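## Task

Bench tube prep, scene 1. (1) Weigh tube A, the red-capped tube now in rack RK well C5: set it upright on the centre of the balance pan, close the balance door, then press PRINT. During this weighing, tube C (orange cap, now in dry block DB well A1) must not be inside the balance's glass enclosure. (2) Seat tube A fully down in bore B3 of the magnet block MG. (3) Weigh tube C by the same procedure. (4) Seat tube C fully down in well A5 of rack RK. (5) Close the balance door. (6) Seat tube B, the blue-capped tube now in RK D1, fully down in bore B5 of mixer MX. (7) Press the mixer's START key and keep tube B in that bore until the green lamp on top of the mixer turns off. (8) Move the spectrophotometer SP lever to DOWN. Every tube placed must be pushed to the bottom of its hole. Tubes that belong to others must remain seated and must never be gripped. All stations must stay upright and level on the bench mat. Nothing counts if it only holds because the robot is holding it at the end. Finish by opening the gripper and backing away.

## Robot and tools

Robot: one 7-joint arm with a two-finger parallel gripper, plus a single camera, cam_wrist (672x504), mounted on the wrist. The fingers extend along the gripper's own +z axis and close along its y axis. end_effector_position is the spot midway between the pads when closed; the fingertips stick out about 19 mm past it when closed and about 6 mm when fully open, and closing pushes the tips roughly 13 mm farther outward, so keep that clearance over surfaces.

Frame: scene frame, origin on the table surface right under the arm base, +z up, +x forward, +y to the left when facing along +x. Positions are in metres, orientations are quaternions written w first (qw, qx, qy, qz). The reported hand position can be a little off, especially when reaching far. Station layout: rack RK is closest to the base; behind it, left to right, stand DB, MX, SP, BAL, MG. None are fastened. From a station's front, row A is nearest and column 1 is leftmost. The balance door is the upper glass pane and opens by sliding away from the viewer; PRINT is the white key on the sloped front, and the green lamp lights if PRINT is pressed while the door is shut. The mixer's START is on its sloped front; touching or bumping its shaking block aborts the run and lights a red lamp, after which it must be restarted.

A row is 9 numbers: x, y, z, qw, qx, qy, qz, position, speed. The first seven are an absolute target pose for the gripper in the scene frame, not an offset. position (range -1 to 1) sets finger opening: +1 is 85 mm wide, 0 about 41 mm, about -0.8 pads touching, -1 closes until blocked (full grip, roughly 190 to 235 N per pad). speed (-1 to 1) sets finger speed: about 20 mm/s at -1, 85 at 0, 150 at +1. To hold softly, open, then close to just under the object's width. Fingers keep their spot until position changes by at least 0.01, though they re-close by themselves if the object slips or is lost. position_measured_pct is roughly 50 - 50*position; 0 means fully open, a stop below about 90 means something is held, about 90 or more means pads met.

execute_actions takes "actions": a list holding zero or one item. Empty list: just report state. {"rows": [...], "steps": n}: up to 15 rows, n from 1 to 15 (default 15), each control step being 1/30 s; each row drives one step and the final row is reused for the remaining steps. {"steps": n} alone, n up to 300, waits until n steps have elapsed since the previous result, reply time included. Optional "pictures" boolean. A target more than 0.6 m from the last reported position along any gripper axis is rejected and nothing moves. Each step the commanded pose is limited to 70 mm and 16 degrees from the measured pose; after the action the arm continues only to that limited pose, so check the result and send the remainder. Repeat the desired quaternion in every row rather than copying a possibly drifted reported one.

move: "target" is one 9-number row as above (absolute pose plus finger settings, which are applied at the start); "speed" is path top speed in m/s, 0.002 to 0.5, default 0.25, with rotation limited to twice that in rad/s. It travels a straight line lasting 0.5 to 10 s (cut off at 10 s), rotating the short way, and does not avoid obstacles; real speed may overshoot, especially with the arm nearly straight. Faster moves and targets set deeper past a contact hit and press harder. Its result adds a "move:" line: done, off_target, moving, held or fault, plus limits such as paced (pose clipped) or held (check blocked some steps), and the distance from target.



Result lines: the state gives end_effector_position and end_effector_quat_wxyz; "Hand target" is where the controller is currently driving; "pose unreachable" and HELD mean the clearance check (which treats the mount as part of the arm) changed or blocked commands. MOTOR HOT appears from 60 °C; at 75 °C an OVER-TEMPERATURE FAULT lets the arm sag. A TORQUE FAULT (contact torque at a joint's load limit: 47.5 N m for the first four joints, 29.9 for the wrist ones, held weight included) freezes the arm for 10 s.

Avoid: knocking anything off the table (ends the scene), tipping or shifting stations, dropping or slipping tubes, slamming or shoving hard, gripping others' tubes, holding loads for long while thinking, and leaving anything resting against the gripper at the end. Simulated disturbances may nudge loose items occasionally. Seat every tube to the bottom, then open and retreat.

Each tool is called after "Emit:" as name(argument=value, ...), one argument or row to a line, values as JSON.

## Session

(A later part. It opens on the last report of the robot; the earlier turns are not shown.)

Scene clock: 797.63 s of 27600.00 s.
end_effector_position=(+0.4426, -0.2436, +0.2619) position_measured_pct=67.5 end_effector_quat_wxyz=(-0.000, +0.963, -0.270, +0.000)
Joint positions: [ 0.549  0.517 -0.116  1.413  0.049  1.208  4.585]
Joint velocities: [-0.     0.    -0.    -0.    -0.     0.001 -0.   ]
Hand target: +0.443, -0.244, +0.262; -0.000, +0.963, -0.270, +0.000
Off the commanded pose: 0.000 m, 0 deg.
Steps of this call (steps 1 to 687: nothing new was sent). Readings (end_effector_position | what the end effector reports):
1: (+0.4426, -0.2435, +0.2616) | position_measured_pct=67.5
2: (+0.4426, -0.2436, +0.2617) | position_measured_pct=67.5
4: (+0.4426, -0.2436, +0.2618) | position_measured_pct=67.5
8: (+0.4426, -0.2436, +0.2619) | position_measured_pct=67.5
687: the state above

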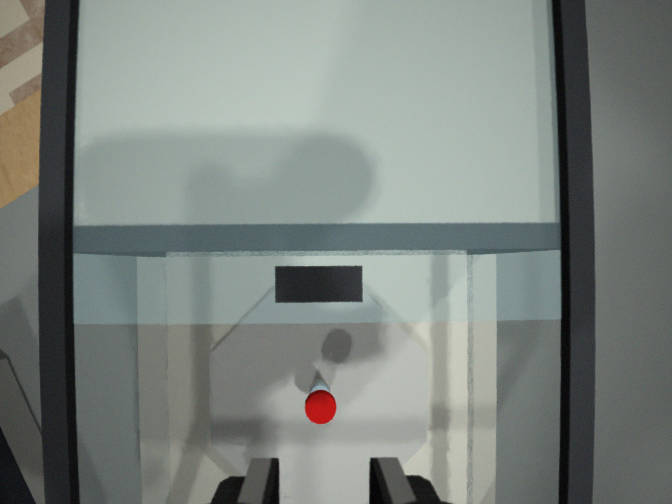

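Emit:
move(
  target=[0.4427,-0.2435,0.15,0,0.963,-0.2698,0,-0.35,0],
  speed=0.12,
)

Emit:
move(
  target=[0.4427,-0.2435,0.1315,0,0.963,-0.2698,0,-0.35,0],
  speed=0.03,
)

Scene clock: 802.63 s of 27600.00 s.
end_effector_position=(+0.4428, -0.2436, +0.1502) position_measured_pct=67.5 end_effector_quat_wxyz=(+0.000, +0.963, -0.270, +0.000)
Joint positions: [ 0.544  0.647 -0.111  1.58   0.071  0.912  4.567]
Joint velocities: [ 0.     0.003  0.001  0.001  0.    -0.001 -0.001]
Hand target: +0.443, -0.244, +0.150; +0.000, +0.963, -0.270, -0.000
Off the commanded pose: 0.000 m, 0 deg.
move: done

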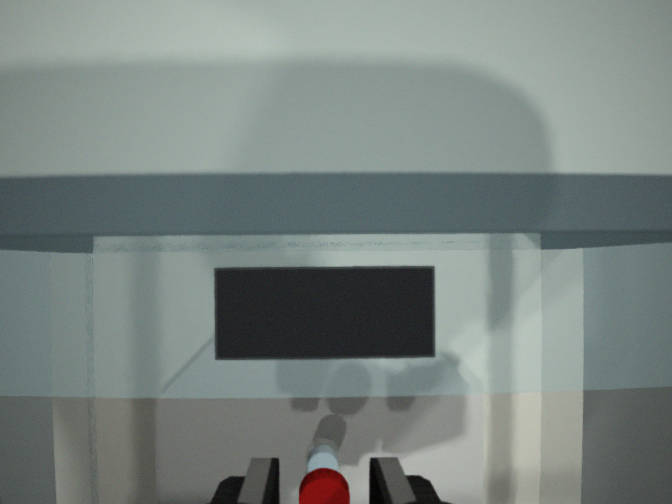

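Scene clock: 803.50 s of 27600.00 s.
end_effector_position=(+0.4427, -0.2435, +0.1316) position_measured_pct=67.5 end_effector_quat_wxyz=(+0.000, +0.963, -0.270, +0.000)
Joint positions: [ 0.543  0.675 -0.109  1.598  0.075  0.865  4.563]
Joint velocities: [-0.     0.002 -0.     0.001  0.    -0.002 -0.   ]
Hand target: +0.443, -0.244, +0.132; +0.000, +0.963, -0.270, -0.000
Off the commanded pose: 0.000 m, 0 deg.
move: done

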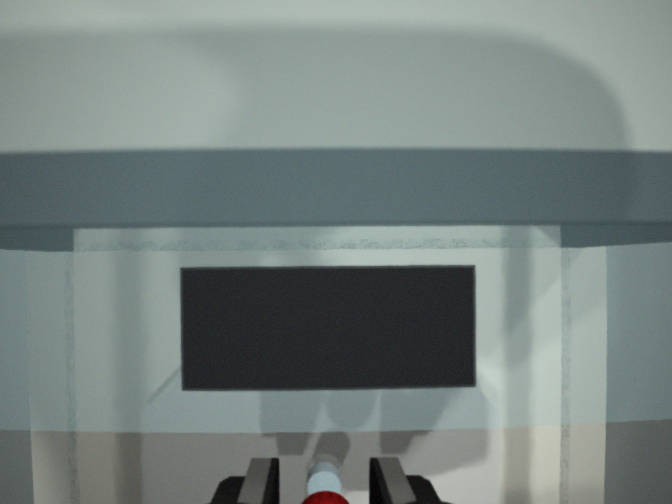

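Emit:
move(
  target=[0.4427,-0.2435,0.1315,0,0.963,-0.2698,0,-0.64,-0.5],
  speed=0.03,
)

Emit:
move(
  target=[0.4427,-0.2435,0.30,0,0.963,-0.2698,0,-0.64,-0.5],
  speed=0.12,
)

Scene clock: 808.47 s of 27600.00 s.
end_effector_position=(+0.4427, -0.2435, +0.1315) position_measured_pct=80.2 end_effector_quat_wxyz=(+0.000, +0.963, -0.270, +0.000)
Joint positions: [ 0.543  0.675 -0.109  1.598  0.075  0.865  4.563]
Joint velocities: [ 0.     0.    -0.001 -0.     0.    -0.001 -0.   ]
Hand target: +0.443, -0.244, +0.131; +0.000, +0.963, -0.270, -0.000
Off the commanded pose: 0.000 m, 0 deg.
move: done

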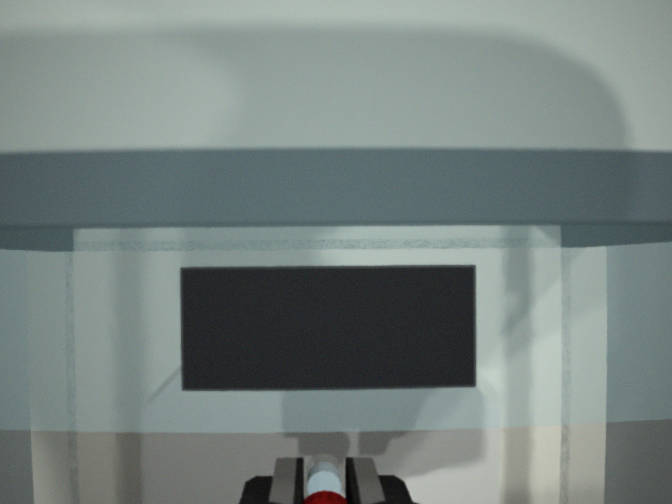

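Scene clock: 810.20 s of 27600.00 s.
end_effector_position=(+0.4426, -0.2434, +0.2999) position_measured_pct=80.2 end_effector_quat_wxyz=(-0.000, +0.963, -0.270, +0.000)
Joint positions: [ 0.548  0.488 -0.115  1.334  0.045  1.316  4.589]
Joint velocities: [ 0.     0.    -0.001 -0.002  0.     0.    -0.   ]
Hand target: +0.443, -0.243, +0.300; -0.000, +0.963, -0.270, +0.000
Off the commanded pose: 0.000 m, 0 deg.
move: done

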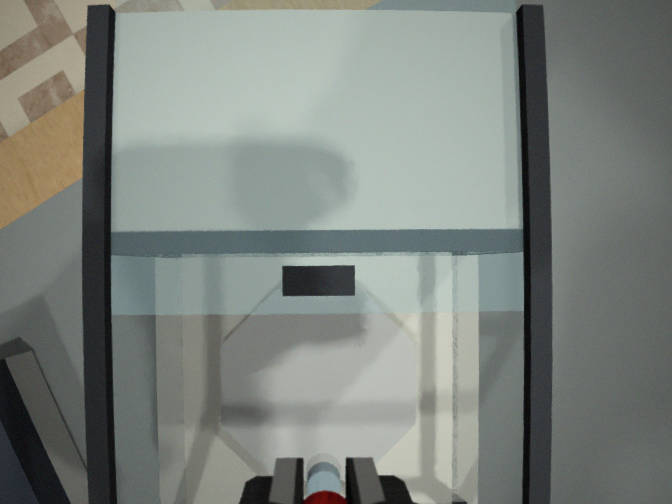

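Emit:
move(
  target=[0.165,-0.265,0.30,0,0.8746,-0.4848,0,-0.64,-0.5],
  speed=0.2,
)

Scene clock: 814.67 s of 27600.00 s.
end_effector_position=(+0.1648, -0.2651, +0.2996) position_measured_pct=80.2 end_effector_quat_wxyz=(+0.000, +0.875, -0.485, -0.001)
Joint positions: [ 0.883  0.058  0.092  1.939 -0.019  1.145  4.671]
Joint velocities: [ 0.002 -0.006  0.007  0.001 -0.001  0.     0.001]
Hand target: +0.165, -0.265, +0.300; +0.000, +0.875, -0.485, -0.000
Off the commanded pose: 0.000 m, 0 deg.
move: done

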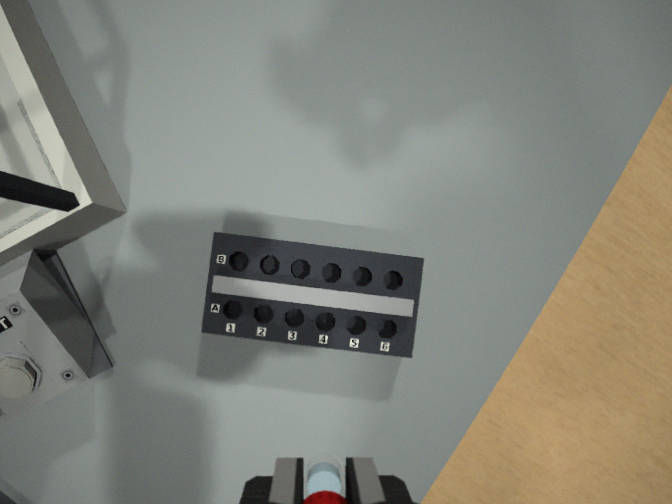

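Emit:
move(
  target=[0.1825,-0.258,0.15,0,0.8434,-0.5373,0,-0.64,-0.5],
  speed=0.15,
)

Scene clock: 831.50 s of 27600.00 s.
end_effector_position=(+0.1826, -0.2582, +0.1504) position_measured_pct=80.2 end_effector_quat_wxyz=(+0.000, +0.843, -0.537, +0.000)
Joint positions: [ 0.849  0.325  0.07   2.207 -0.06   0.608  4.531]
Joint velocities: [-0.     0.008  0.     0.001  0.     0.002 -0.   ]
Hand target: +0.183, -0.258, +0.150; +0.000, +0.843, -0.537, -0.000
Off the commanded pose: 0.001 m, 0 deg.
move: done

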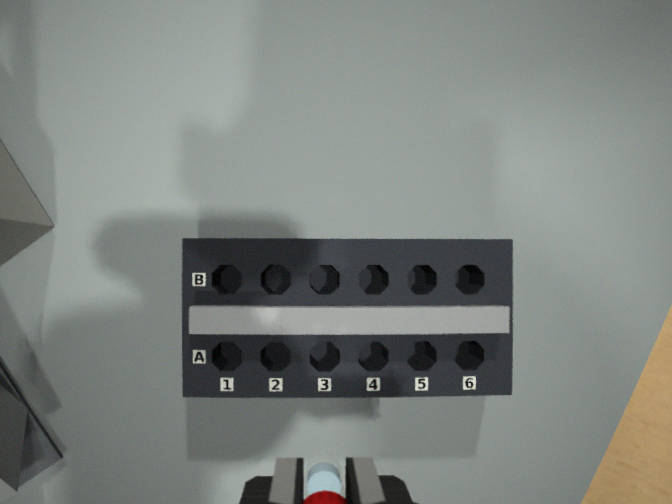

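Emit:
move(
  target=[0.2047,-0.3083,0.10,0,0.8434,-0.5373,0,-0.64,-0.5],
  speed=0.1,
)

Scene clock: 838.10 s of 27600.00 s.
end_effector_position=(+0.2048, -0.3085, +0.1005) position_measured_pct=80.2 end_effector_quat_wxyz=(+0.000, +0.844, -0.537, +0.000)
Joint positions: [ 0.9    0.528  0.056  2.092 -0.081  0.522  4.585]
Joint velocities: [ 0.002  0.009 -0.    -0.    -0.001  0.002 -0.002]
Hand target: +0.205, -0.308, +0.100; +0.000, +0.843, -0.537, -0.000
Off the commanded pose: 0.001 m, 0 deg.
move: done

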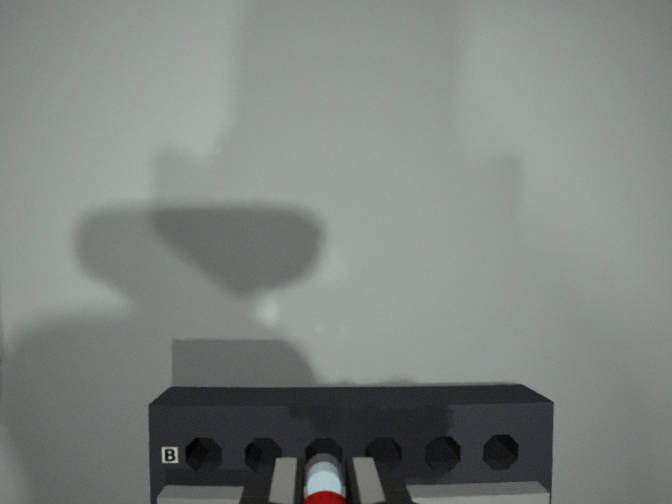

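Emit:
move(
  target=[0.2047,-0.3083,0.080,0,0.8434,-0.5373,0,-0.64,-0.5],
  speed=0.012,
)

Emit:
zoom_image(
  camera="cam_wrist",
  region=[200,400,450,504],
)

Scene clock: 845.30 s of 27600.00 s.
end_effector_position=(+0.2047, -0.3084, +0.0801) position_measured_pct=80.2 end_effector_quat_wxyz=(+0.000, +0.843, -0.537, +0.000)
Joint positions: [ 0.907  0.578  0.048  2.106 -0.087  0.459  4.59 ]
Joint velocities: [-0.     0.002  0.    -0.001 -0.    -0.001 -0.   ]
Hand target: +0.205, -0.308, +0.080; +0.000, +0.843, -0.537, -0.000
Off the commanded pose: 0.000 m, 0 deg.
move: done

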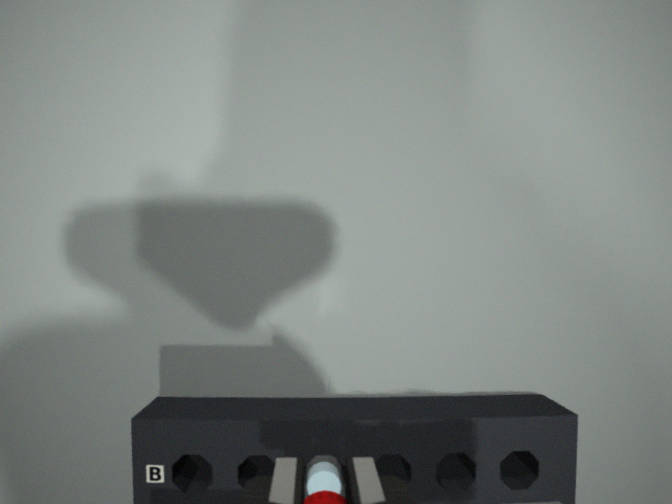

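Region (200, 400, 450, 504) of cam_wrist's 672x504 image, scaled by 2.016; it fills the top 210 rows of this view, and the rest is white.

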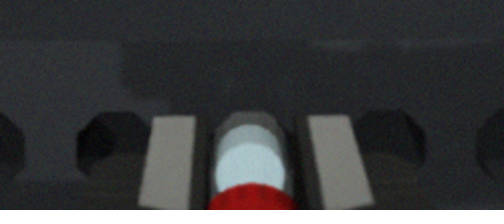

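Emit:
move(
  target=[0.2047,-0.3083,0.064,0,0.8434,-0.5373,0,-0.64,-0.5],
  speed=0.012,
)

Scene clock: 850.73 s of 27600.00 s.
end_effector_position=(+0.2047, -0.3084, +0.0641) position_measured_pct=80.2 end_effector_quat_wxyz=(+0.000, +0.843, -0.537, +0.000)
Joint positions: [ 0.911  0.618  0.041  2.115 -0.091  0.41   4.594]
Joint velocities: [-0.001  0.001 -0.001  0.     0.    -0.002 -0.   ]
Hand target: +0.205, -0.308, +0.064; +0.000, +0.843, -0.537, -0.000
Off the commanded pose: 0.000 m, 0 deg.
move: done

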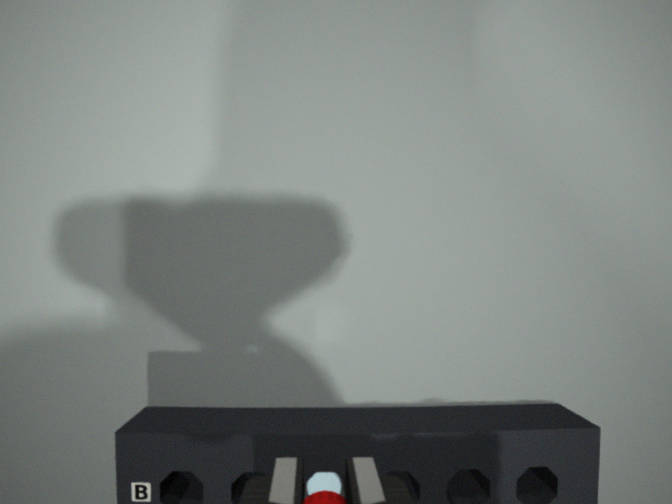

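Release, lift, close, then push.

Emit:
move(
  target=[0.2047,-0.3083,0.064,0,0.8434,-0.5373,0,-0.4,-0.5],
  speed=0.03,
)

Emit:
move(
  target=[0.2047,-0.3083,0.10,0,0.8434,-0.5373,0,-0.4,-0.5],
  speed=0.06,
)

Emit:
move(
  target=[0.2047,-0.3083,0.092,0,0.8434,-0.5373,0,-1,0],
  speed=0.01,
)

Emit:
move(
  target=[0.2047,-0.3083,0.082,0,0.8434,-0.5373,0,-1,0],
  speed=0.008,
)

Scene clock: 856.73 s of 27600.00 s.
end_effector_position=(+0.2047, -0.3083, +0.0640) position_measured_pct=69.8 end_effector_quat_wxyz=(+0.000, +0.843, -0.537, +0.000)
Joint positions: [ 0.912  0.618  0.041  2.115 -0.091  0.41   4.594]
Joint velocities: [-0.    -0.001  0.    -0.     0.    -0.     0.001]
Hand target: +0.205, -0.308, +0.064; +0.000, +0.843, -0.537, -0.000
Off the commanded pose: 0.000 m, 0 deg.
move: done

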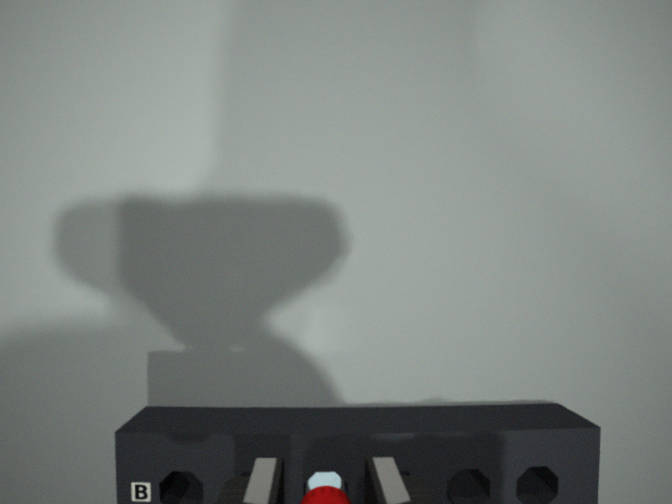

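Scene clock: 857.60 s of 27600.00 s.
end_effector_position=(+0.2046, -0.3082, +0.0997) position_measured_pct=69.8 end_effector_quat_wxyz=(-0.000, +0.843, -0.537, -0.000)
Joint positions: [ 0.902  0.53   0.055  2.092 -0.082  0.521  4.586]
Joint velocities: [-0.    -0.005 -0.     0.     0.     0.     0.002]
Hand target: +0.205, -0.308, +0.100; -0.000, +0.843, -0.537, +0.000
Off the commanded pose: 0.000 m, 0 deg.
move: done

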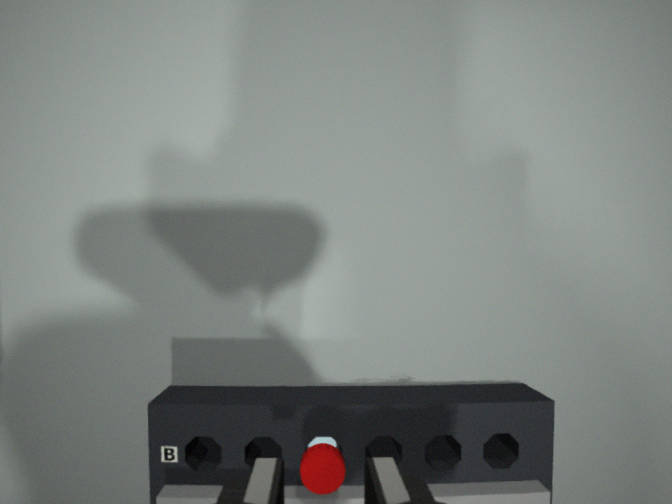

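Scene clock: 858.60 s of 27600.00 s.
end_effector_position=(+0.2047, -0.3083, +0.0921) position_measured_pct=91.7 end_effector_quat_wxyz=(+0.000, +0.843, -0.537, +0.000)
Joint positions: [ 0.904  0.548  0.052  2.098 -0.084  0.496  4.587]
Joint velocities: [ 0.001  0.002  0.001  0.     0.    -0.001 -0.001]
Hand target: +0.205, -0.308, +0.092; +0.000, +0.843, -0.537, -0.000
Off the commanded pose: 0.000 m, 0 deg.
move: done

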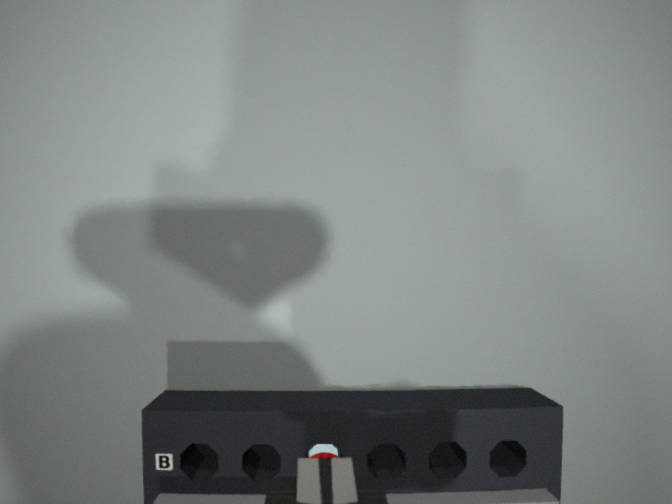

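Scene clock: 860.07 s of 27600.00 s.
end_effector_position=(+0.2047, -0.3083, +0.0821) position_measured_pct=91.7 end_effector_quat_wxyz=(+0.000, +0.843, -0.537, +0.000)
Joint positions: [ 0.907  0.573  0.048  2.105 -0.086  0.465  4.59 ]
Joint velocities: [ 0.     0.001 -0.001 -0.    -0.     0.    -0.001]
Hand target: +0.205, -0.308, +0.082; +0.000, +0.843, -0.537, -0.000
Off the commanded pose: 0.000 m, 0 deg.
move: done

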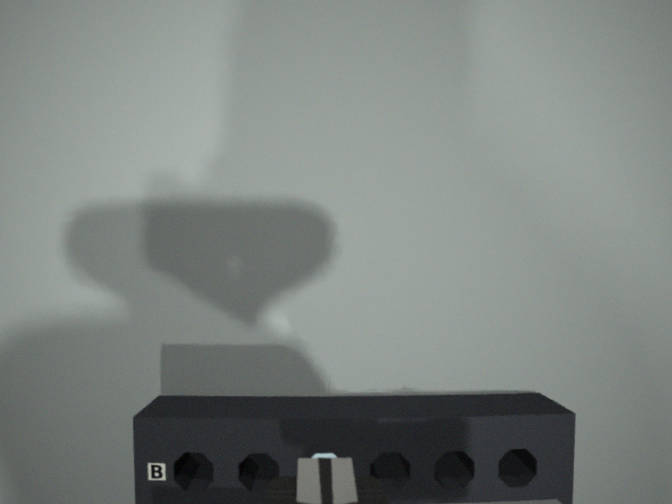

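Emit:
move(
  target=[0.2047,-0.3083,0.078,0,0.8434,-0.5373,0,-1,0],
  speed=0.005,
)

Scene clock: 863.73 s of 27600.00 s.
end_effector_position=(+0.2050, -0.3087, +0.0787) position_measured_pct=91.7 end_effector_quat_wxyz=(+0.000, +0.843, -0.537, +0.001)
Joint positions: [ 0.908  0.581  0.047  2.107 -0.087  0.453  4.591]
Joint velocities: [ 0.    -0.     0.     0.    -0.     0.001 -0.   ]
Hand target: +0.205, -0.308, +0.078; +0.000, +0.843, -0.537, -0.000
Off the commanded pose: 0.001 m, 0 deg.
move: done

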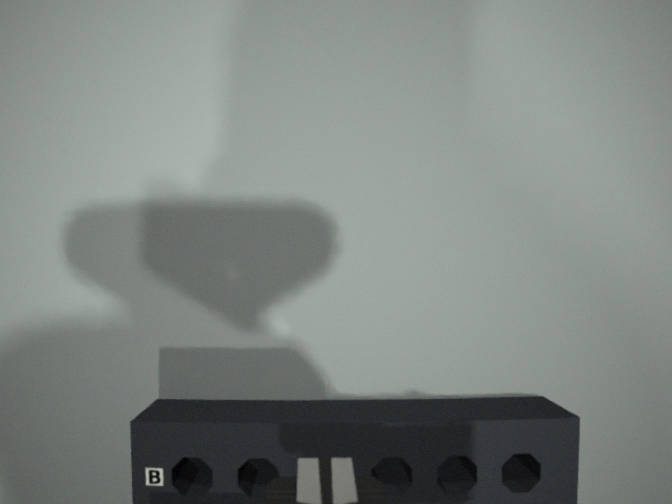

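Emit:
move(
  target=[0.2047,-0.3083,0.076,0,0.8434,-0.5373,0,-1,0],
  speed=0.004,
)

Scene clock: 867.73 s of 27600.00 s.
end_effector_position=(+0.2059, -0.3100, +0.0785) position_measured_pct=91.7 end_effector_quat_wxyz=(+0.001, +0.843, -0.537, +0.003)
Joint positions: [ 0.908  0.582  0.046  2.107 -0.088  0.447  4.591]
Joint velocities: [ 0.001  0.    -0.     0.    -0.    -0.     0.001]
Hand target: +0.205, -0.308, +0.076; +0.000, +0.843, -0.537, -0.000
Off the commanded pose: 0.003 m, 0 deg.
move: done

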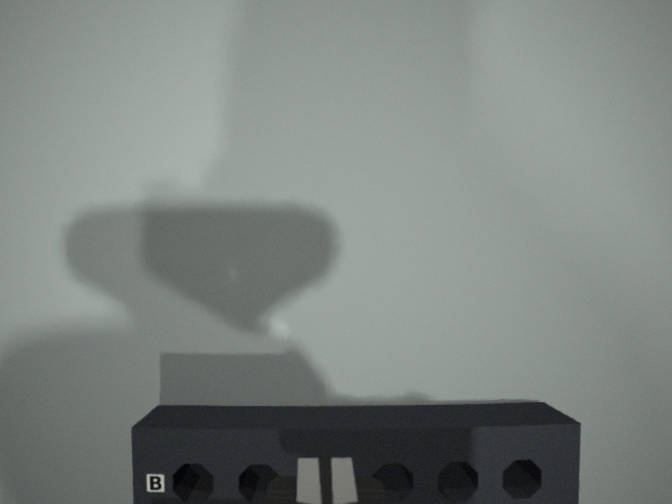

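Emit:
move(
  target=[0.2047,-0.3083,0.22,0,0.8434,-0.5373,0,-0.35,0],
  speed=0.15,
)

Emit:
move(
  target=[0.33,0.0,0.27,0,1,0,0,-0.35,0],
  speed=0.3,
)

Emit:
move(
  target=[0.164,0.319,0.25,0,0.8526,0.5225,0,-0.35,0],
  speed=0.3,
)

Scene clock: 874.30 s of 27600.00 s.
end_effector_position=(+0.2047, -0.3081, +0.2196) position_measured_pct=67.5 end_effector_quat_wxyz=(-0.000, +0.843, -0.538, -0.000)
Joint positions: [ 0.88   0.291  0.085  1.942 -0.047  0.91   4.555]
Joint velocities: [ 0.    -0.005  0.    -0.001  0.001  0.001 -0.001]
Hand target: +0.205, -0.308, +0.220; -0.000, +0.843, -0.537, +0.000
Off the commanded pose: 0.000 m, 0 deg.
move: done

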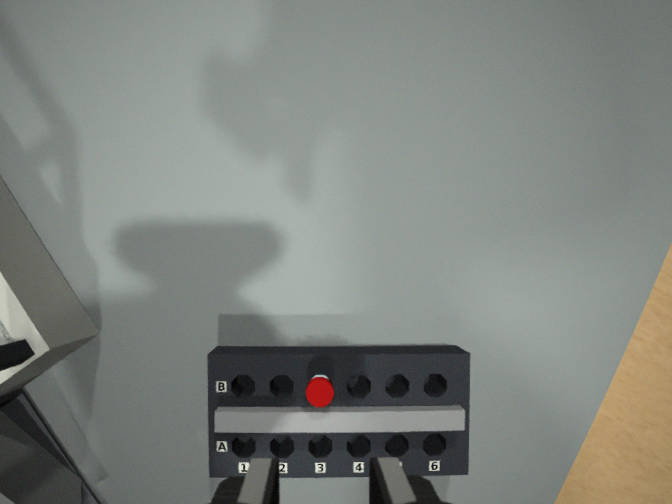

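Scene clock: 876.57 s of 27600.00 s.
end_effector_position=(+0.3304, +0.0002, +0.2700) position_measured_pct=67.5 end_effector_quat_wxyz=(-0.001, +1.000, -0.000, +0.001)
Joint positions: [ 0.312  0.133 -0.407  1.955  0.052  1.051  4.582]
Joint velocities: [-0.003  0.005 -0.008 -0.002  0.001  0.001 -0.001]
Hand target: +0.330, +0.000, +0.270; -0.001, +1.000, -0.000, +0.001
Off the commanded pose: 0.000 m, 0 deg.
move: done

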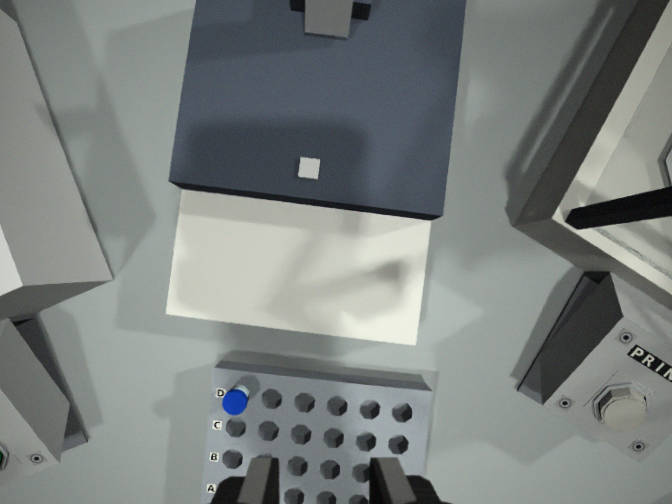

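Scene clock: 878.93 s of 27600.00 s.
end_effector_position=(+0.1639, +0.3195, +0.2499) position_measured_pct=67.5 end_effector_quat_wxyz=(-0.002, +0.853, +0.522, +0.000)
Joint positions: [-0.443  0.306 -0.903  1.905  0.285  1.05   4.334]
Joint velocities: [-0.004  0.005 -0.004  0.001  0.002  0.003 -0.001]
Hand target: +0.164, +0.320, +0.250; -0.002, +0.853, +0.523, +0.000
Off the commanded pose: 0.001 m, 0 deg.
move: done

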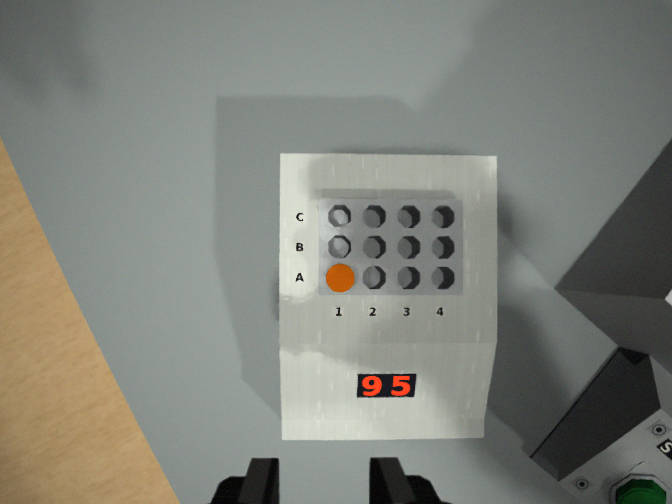

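Emit:
move(
  target=[0.1969,0.364,0.15,0,0.8526,0.5225,0,-0.35,0],
  speed=0.15,
)

Scene clock: 885.57 s of 27600.00 s.
end_effector_position=(+0.1970, +0.3640, +0.1503) position_measured_pct=67.5 end_effector_quat_wxyz=(-0.000, +0.853, +0.523, +0.000)
Joint positions: [-0.602  0.581 -0.759  1.89   0.529  0.869  4.17 ]
Joint velocities: [-0.003  0.005  0.001  0.     0.    -0.001 -0.001]
Hand target: +0.197, +0.364, +0.150; -0.000, +0.852, +0.523, -0.000
Off the commanded pose: 0.000 m, 0 deg.
move: done

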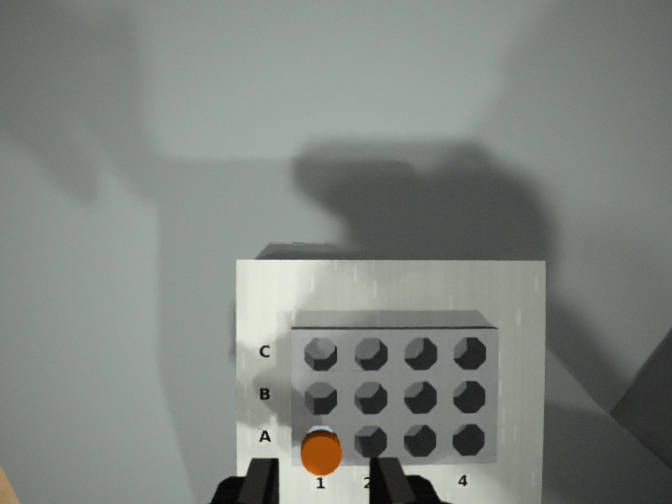

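Emit:
move(
  target=[0.1969,0.364,0.115,0,0.8526,0.5225,0,-0.35,0],
  speed=0.05,
)

Scene clock: 892.70 s of 27600.00 s.
end_effector_position=(+0.1970, +0.3640, +0.1152) position_measured_pct=67.5 end_effector_quat_wxyz=(-0.000, +0.853, +0.522, +0.000)
Joint positions: [-0.64   0.642 -0.708  1.926  0.598  0.783  4.113]
Joint velocities: [-0.003  0.003 -0.001  0.001  0.    -0.    -0.001]
Hand target: +0.197, +0.364, +0.115; -0.000, +0.853, +0.523, -0.000
Off the commanded pose: 0.000 m, 0 deg.
move: done

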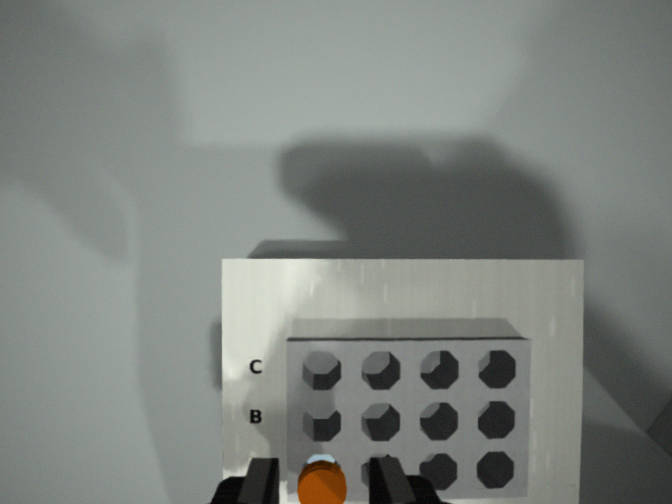

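Emit:
move(
  target=[0.1969,0.364,0.092,0,0.8526,0.5225,0,-0.35,0],
  speed=0.012,
)

Scene clock: 899.93 s of 27600.00 s.
end_effector_position=(+0.1970, +0.3641, +0.0924) position_measured_pct=67.5 end_effector_quat_wxyz=(-0.000, +0.853, +0.523, +0.000)
Joint positions: [-0.668  0.683 -0.669  1.945  0.644  0.727  4.074]
Joint velocities: [ 0.001  0.001  0.001  0.     0.001  0.003 -0.   ]
Hand target: +0.197, +0.364, +0.092; -0.000, +0.853, +0.523, -0.000
Off the commanded pose: 0.000 m, 0 deg.
move: done

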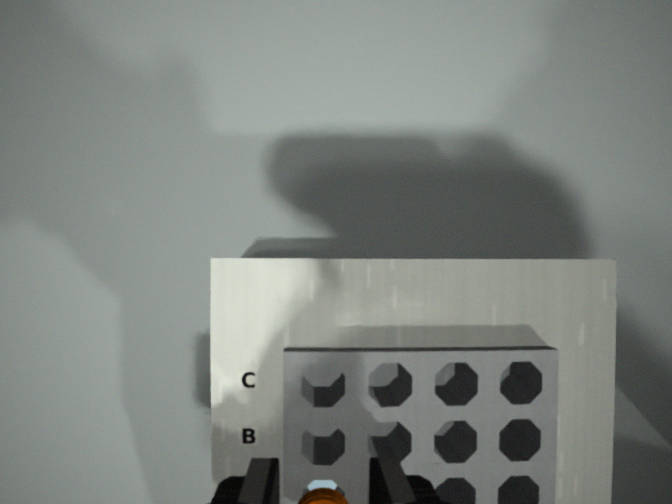

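Emit:
move(
  target=[0.1969,0.364,0.0935,0,0.8526,0.5225,0,-0.64,-0.5],
  speed=0.01,
)

Emit:
move(
  target=[0.1969,0.364,0.15,0,0.8526,0.5225,0,-0.64,-0.5],
  speed=0.04,
)

Scene clock: 904.47 s of 27600.00 s.
end_effector_position=(+0.1969, +0.3640, +0.0935) position_measured_pct=80.2 end_effector_quat_wxyz=(+0.000, +0.853, +0.523, -0.000)
Joint positions: [-0.667  0.681 -0.672  1.944  0.641  0.73   4.076]
Joint velocities: [-0.    -0.     0.001 -0.    -0.    -0.003  0.001]
Hand target: +0.197, +0.364, +0.093; +0.000, +0.853, +0.523, +0.000
Off the commanded pose: 0.000 m, 0 deg.
move: done

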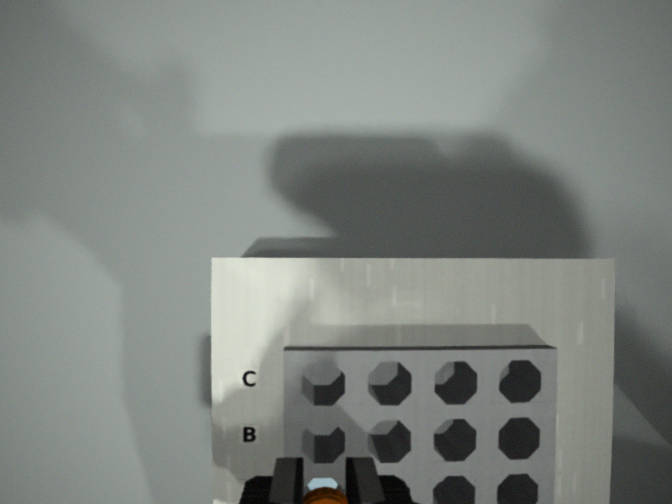

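Scene clock: 906.13 s of 27600.00 s.
end_effector_position=(+0.1968, +0.3640, +0.1499) position_measured_pct=80.2 end_effector_quat_wxyz=(+0.000, +0.853, +0.523, -0.000)
Joint positions: [-0.603  0.582 -0.758  1.891  0.53   0.869  4.169]
Joint velocities: [ 0.002 -0.002  0.001 -0.001  0.    -0.001  0.   ]
Hand target: +0.197, +0.364, +0.150; +0.000, +0.853, +0.522, +0.000
Off the commanded pose: 0.000 m, 0 deg.
move: done

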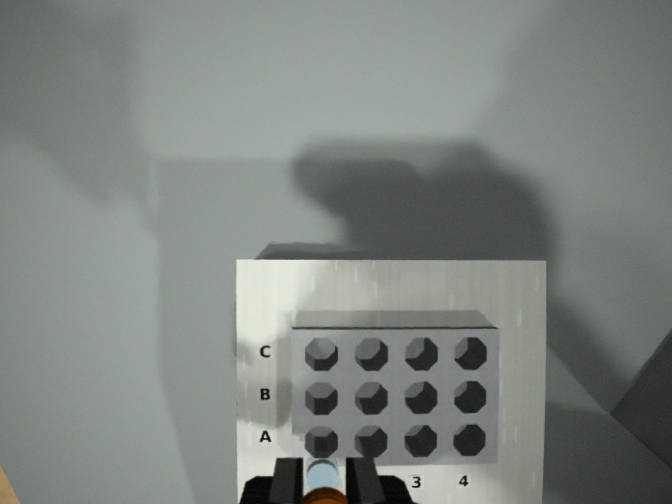

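Emit:
move(
  target=[0.22,0.32,0.30,0,0.8526,0.5225,0,-0.64,-0.5],
  speed=0.2,
)

Emit:
move(
  target=[0.439,-0.2415,0.30,0,0.963,-0.2698,0,-0.64,-0.5],
  speed=0.25,
)

Emit:
move(
  target=[0.439,-0.2415,0.145,0,0.963,-0.2698,0,-0.64,-0.5],
  speed=0.12,
)

Emit:
zoom_image(
  camera="cam_wrist",
  region=[220,400,430,504],
)

Scene clock: 916.80 s of 27600.00 s.
end_effector_position=(+0.2200, +0.3201, +0.2998) position_measured_pct=80.2 end_effector_quat_wxyz=(+0.000, +0.853, +0.522, +0.000)
Joint positions: [-0.348  0.309 -0.885  1.715  0.261  1.229  4.503]
Joint velocities: [ 0.004 -0.004  0.003  0.    -0.001 -0.001  0.   ]
Hand target: +0.220, +0.320, +0.300; +0.000, +0.853, +0.522, +0.000
Off the commanded pose: 0.000 m, 0 deg.
move: done

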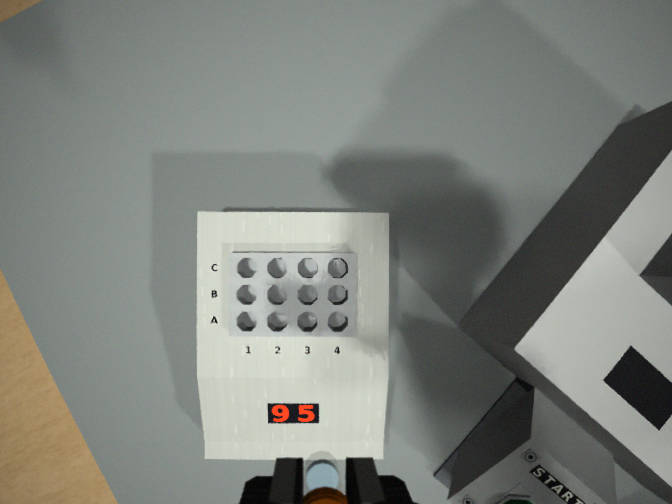

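Scene clock: 920.50 s of 27600.00 s.
end_effector_position=(+0.4392, -0.2423, +0.3008) position_measured_pct=80.2 end_effector_quat_wxyz=(+0.002, +0.963, -0.270, +0.001)
Joint positions: [ 0.585  0.48  -0.177  1.347  0.078  1.312  4.563]
Joint velocities: [-0.     0.008  0.002 -0.002 -0.    -0.001  0.   ]
Hand target: +0.439, -0.242, +0.300; +0.002, +0.963, -0.270, +0.001
Off the commanded pose: 0.001 m, 0 deg.
move: done

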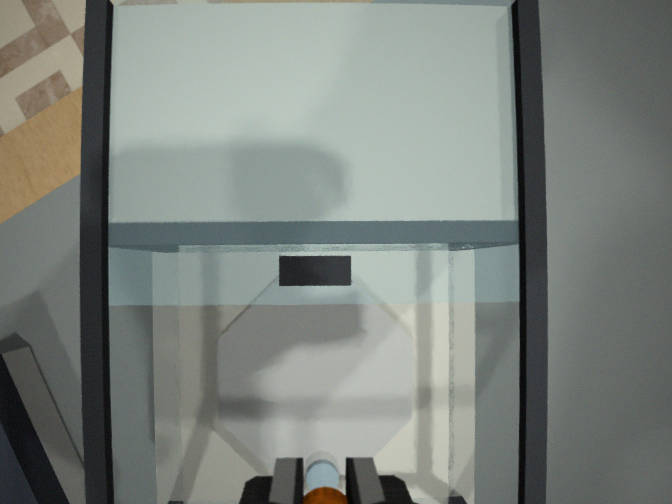

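Scene clock: 922.13 s of 27600.00 s.
end_effector_position=(+0.4391, -0.2417, +0.1452) position_measured_pct=80.2 end_effector_quat_wxyz=(+0.000, +0.963, -0.270, +0.000)
Joint positions: [ 0.579  0.65  -0.166  1.599  0.116  0.895  4.529]
Joint velocities: [-0.001  0.004 -0.001 -0.    -0.    -0.002  0.   ]
Hand target: +0.439, -0.242, +0.145; +0.000, +0.963, -0.270, -0.000
Off the commanded pose: 0.000 m, 0 deg.
move: done

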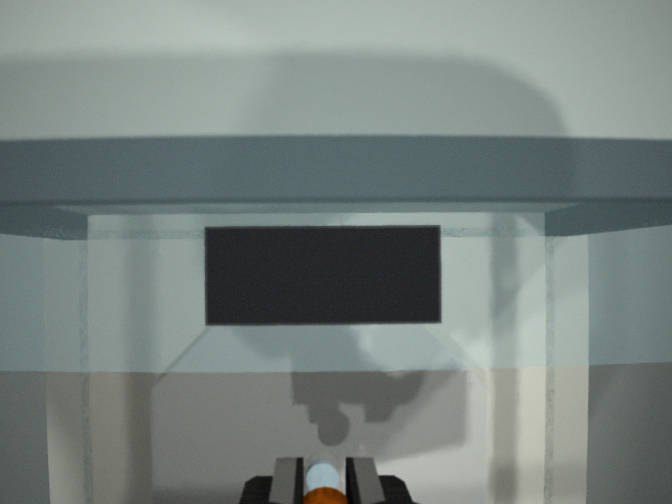

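Region (220, 400, 430, 504) of cam_wrist's 672x504 image, scaled by 2.400; it fills the top 250 rows of this view, and the rest is white.

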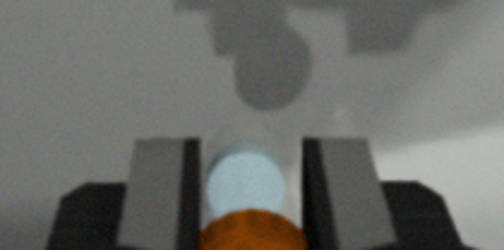

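Emit:
move(
  target=[0.439,-0.2415,0.1355,0,0.963,-0.2698,0,-0.64,-0.5],
  speed=0.008,
)

Emit:
move(
  target=[0.439,-0.2415,0.134,0,0.963,-0.2698,0,-0.64,-0.5],
  speed=0.003,
)

Scene clock: 926.63 s of 27600.00 s.
end_effector_position=(+0.4390, -0.2415, +0.1355) position_measured_pct=80.2 end_effector_quat_wxyz=(+0.000, +0.963, -0.270, +0.000)
Joint positions: [ 0.578  0.664 -0.164  1.609  0.119  0.871  4.526]
Joint velocities: [-0.002  0.001 -0.     0.    -0.    -0.002  0.   ]
Hand target: +0.439, -0.242, +0.136; +0.000, +0.963, -0.270, -0.000
Off the commanded pose: 0.000 m, 0 deg.
move: done

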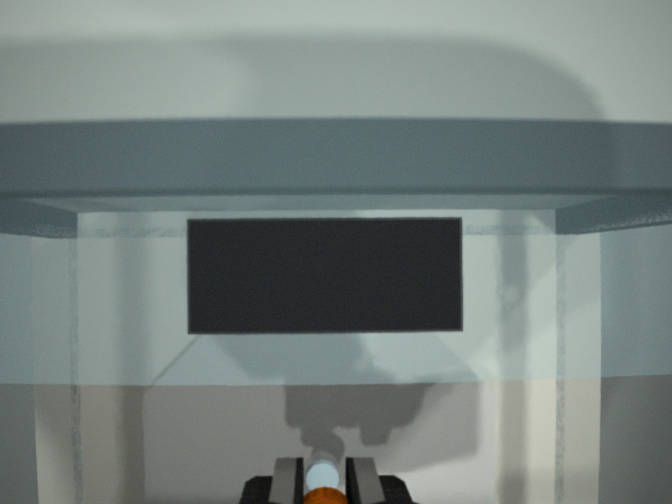

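Scene clock: 927.37 s of 27600.00 s.
end_effector_position=(+0.4394, -0.2417, +0.1349) position_measured_pct=80.2 end_effector_quat_wxyz=(+0.000, +0.963, -0.270, +0.001)
Joint positions: [ 0.578  0.665 -0.164  1.61   0.119  0.868  4.525]
Joint velocities: [-0.001  0.    -0.     0.001  0.     0.     0.   ]
Hand target: +0.439, -0.242, +0.134; +0.000, +0.963, -0.270, -0.000
Off the commanded pose: 0.001 m, 0 deg.
move: done

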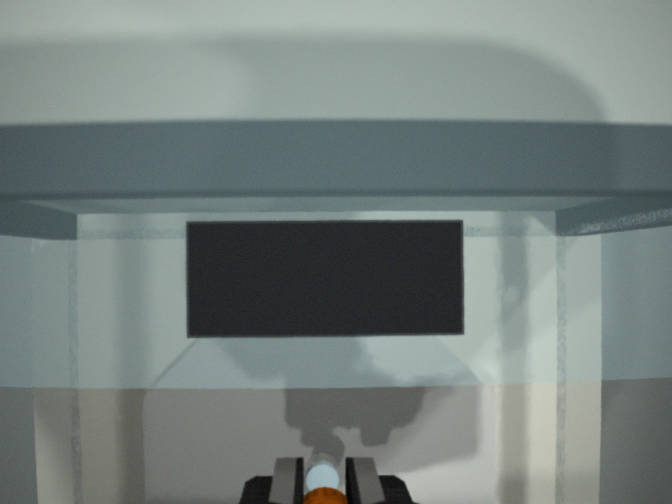

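Contact at 0.135. Unload then release.

Emit:
move(
  target=[0.4392,-0.2416,0.1352,0,0.963,-0.2698,0,-0.64,-0.5],
  speed=0.003,
)

Emit:
move(
  target=[0.4392,-0.2416,0.1352,0,0.963,-0.2698,0,-0.4,-1],
  speed=0.003,
)

Emit:
move(
  target=[0.4392,-0.2416,0.268,0,0.963,-0.2698,0,-0.4,-1],
  speed=0.12,
)

Scene clock: 933.13 s of 27600.00 s.
end_effector_position=(+0.4393, -0.2417, +0.1354) position_measured_pct=80.2 end_effector_quat_wxyz=(+0.000, +0.963, -0.270, +0.000)
Joint positions: [ 0.578  0.665 -0.164  1.608  0.119  0.871  4.526]
Joint velocities: [ 0.    -0.    -0.001 -0.    -0.    -0.    -0.   ]
Hand target: +0.439, -0.242, +0.135; +0.000, +0.963, -0.270, -0.000
Off the commanded pose: 0.000 m, 0 deg.
move: done

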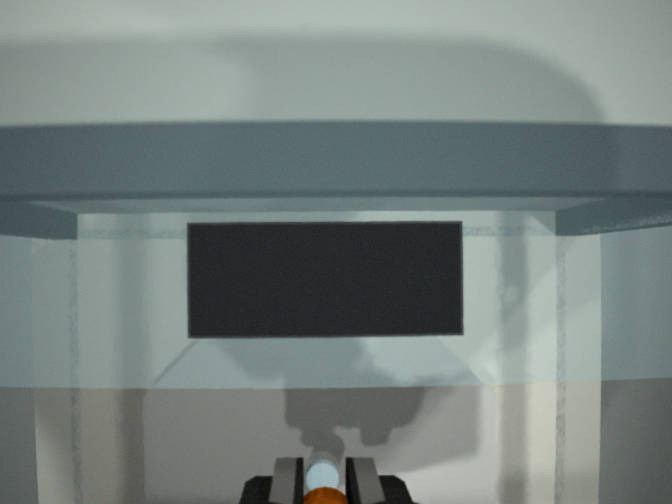

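Scene clock: 933.90 s of 27600.00 s.
end_effector_position=(+0.4392, -0.2416, +0.1352) position_measured_pct=69.8 end_effector_quat_wxyz=(+0.000, +0.963, -0.270, +0.000)
Joint positions: [ 0.578  0.665 -0.164  1.608  0.119  0.871  4.526]
Joint velocities: [ 0.001 -0.     0.    -0.    -0.    -0.    -0.001]
Hand target: +0.439, -0.242, +0.135; +0.000, +0.963, -0.270, -0.000
Off the commanded pose: 0.000 m, 0 deg.
move: done

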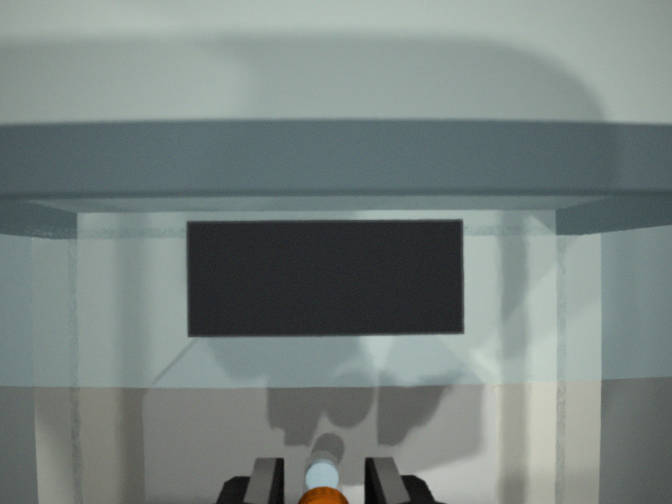

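Scene clock: 935.33 s of 27600.00 s.
end_effector_position=(+0.4392, -0.2415, +0.2679) position_measured_pct=69.8 end_effector_quat_wxyz=(-0.000, +0.963, -0.270, -0.000)
Joint positions: [ 0.588  0.506 -0.178  1.415  0.08   1.222  4.558]
Joint velocities: [ 0.001 -0.001  0.    -0.001  0.    -0.     0.   ]
Hand target: +0.439, -0.241, +0.268; -0.000, +0.963, -0.270, +0.000
Off the commanded pose: 0.000 m, 0 deg.
move: done

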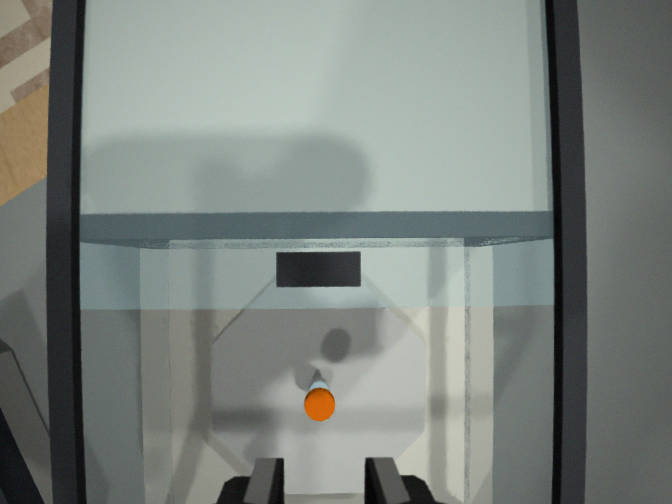

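Emit:
move(
  target=[0.492,-0.2722,0.266,0,0.963,-0.2698,0,-0.1,0],
  speed=0.15,
)

Emit:
move(
  target=[0.492,-0.2722,0.237,0,0.963,-0.2698,0,-0.1,0],
  speed=0.04,
)

Emit:
move(
  target=[0.492,-0.2722,0.237,0,0.963,-0.2698,0,-0.42,-0.5],
  speed=0.04,
)

Scene clock: 941.87 s of 27600.00 s.
end_effector_position=(+0.4920, -0.2722, +0.2665) position_measured_pct=54.8 end_effector_quat_wxyz=(+0.000, +0.963, -0.270, +0.000)
Joint positions: [ 0.569  0.649 -0.166  1.164  0.093  1.328  4.569]
Joint velocities: [-0.001  0.009 -0.    -0.003  0.    -0.002  0.001]
Hand target: +0.492, -0.272, +0.266; +0.000, +0.963, -0.270, -0.000
Off the commanded pose: 0.001 m, 0 deg.
move: done

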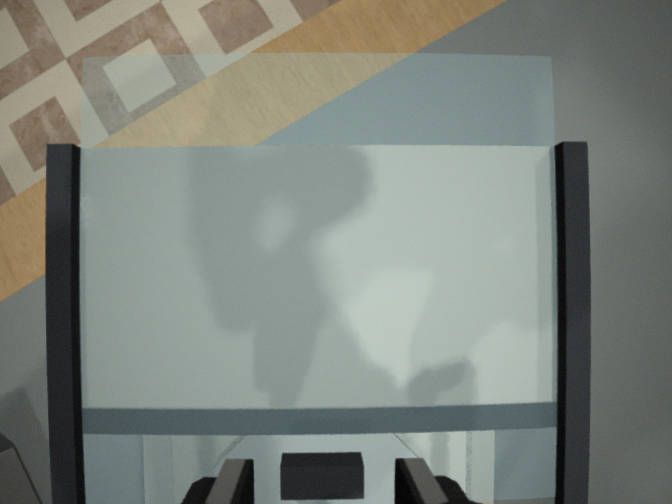

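Scene clock: 942.87 s of 27600.00 s.
end_effector_position=(+0.4920, -0.2722, +0.2370) position_measured_pct=54.8 end_effector_quat_wxyz=(+0.000, +0.963, -0.270, +0.000)
Joint positions: [ 0.571  0.672 -0.165  1.221  0.097  1.25   4.564]
Joint velocities: [-0.     0.    -0.001  0.001  0.     0.     0.001]
Hand target: +0.492, -0.272, +0.237; +0.000, +0.963, -0.270, -0.000
Off the commanded pose: 0.000 m, 0 deg.
move: done

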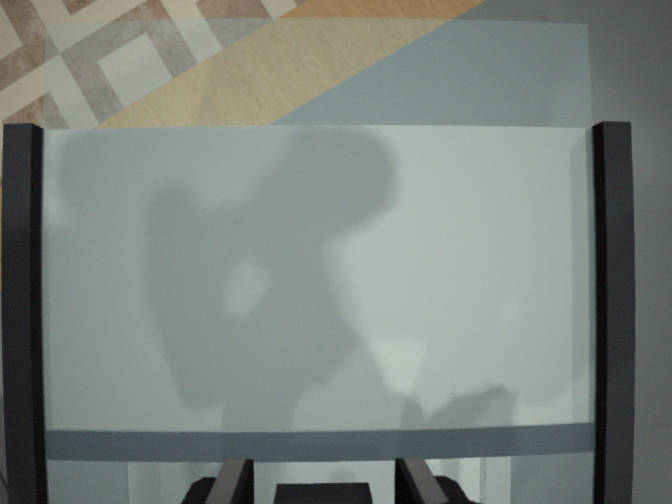

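Scene clock: 943.57 s of 27600.00 s.
end_effector_position=(+0.4922, -0.2720, +0.2372) position_measured_pct=68.3 end_effector_quat_wxyz=(-0.000, +0.963, -0.270, +0.000)
Joint positions: [ 0.57   0.671 -0.166  1.221  0.097  1.25   4.564]
Joint velocities: [-0.001 -0.    -0.    -0.    -0.    -0.001  0.   ]
Hand target: +0.492, -0.272, +0.237; -0.000, +0.963, -0.270, -0.000
Off the commanded pose: 0.000 m, 0 deg.
move: done

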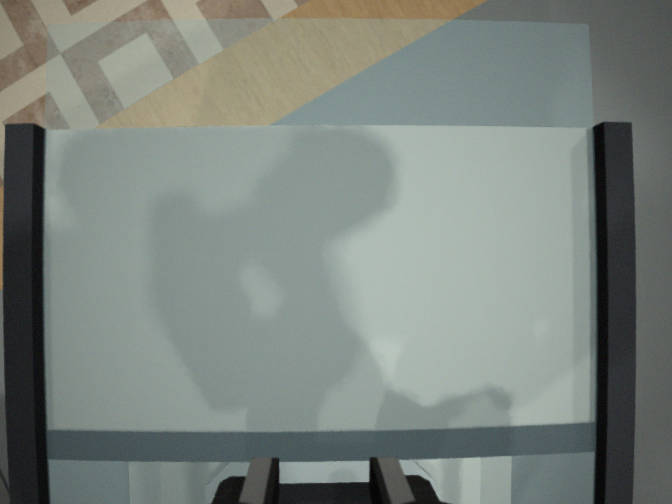

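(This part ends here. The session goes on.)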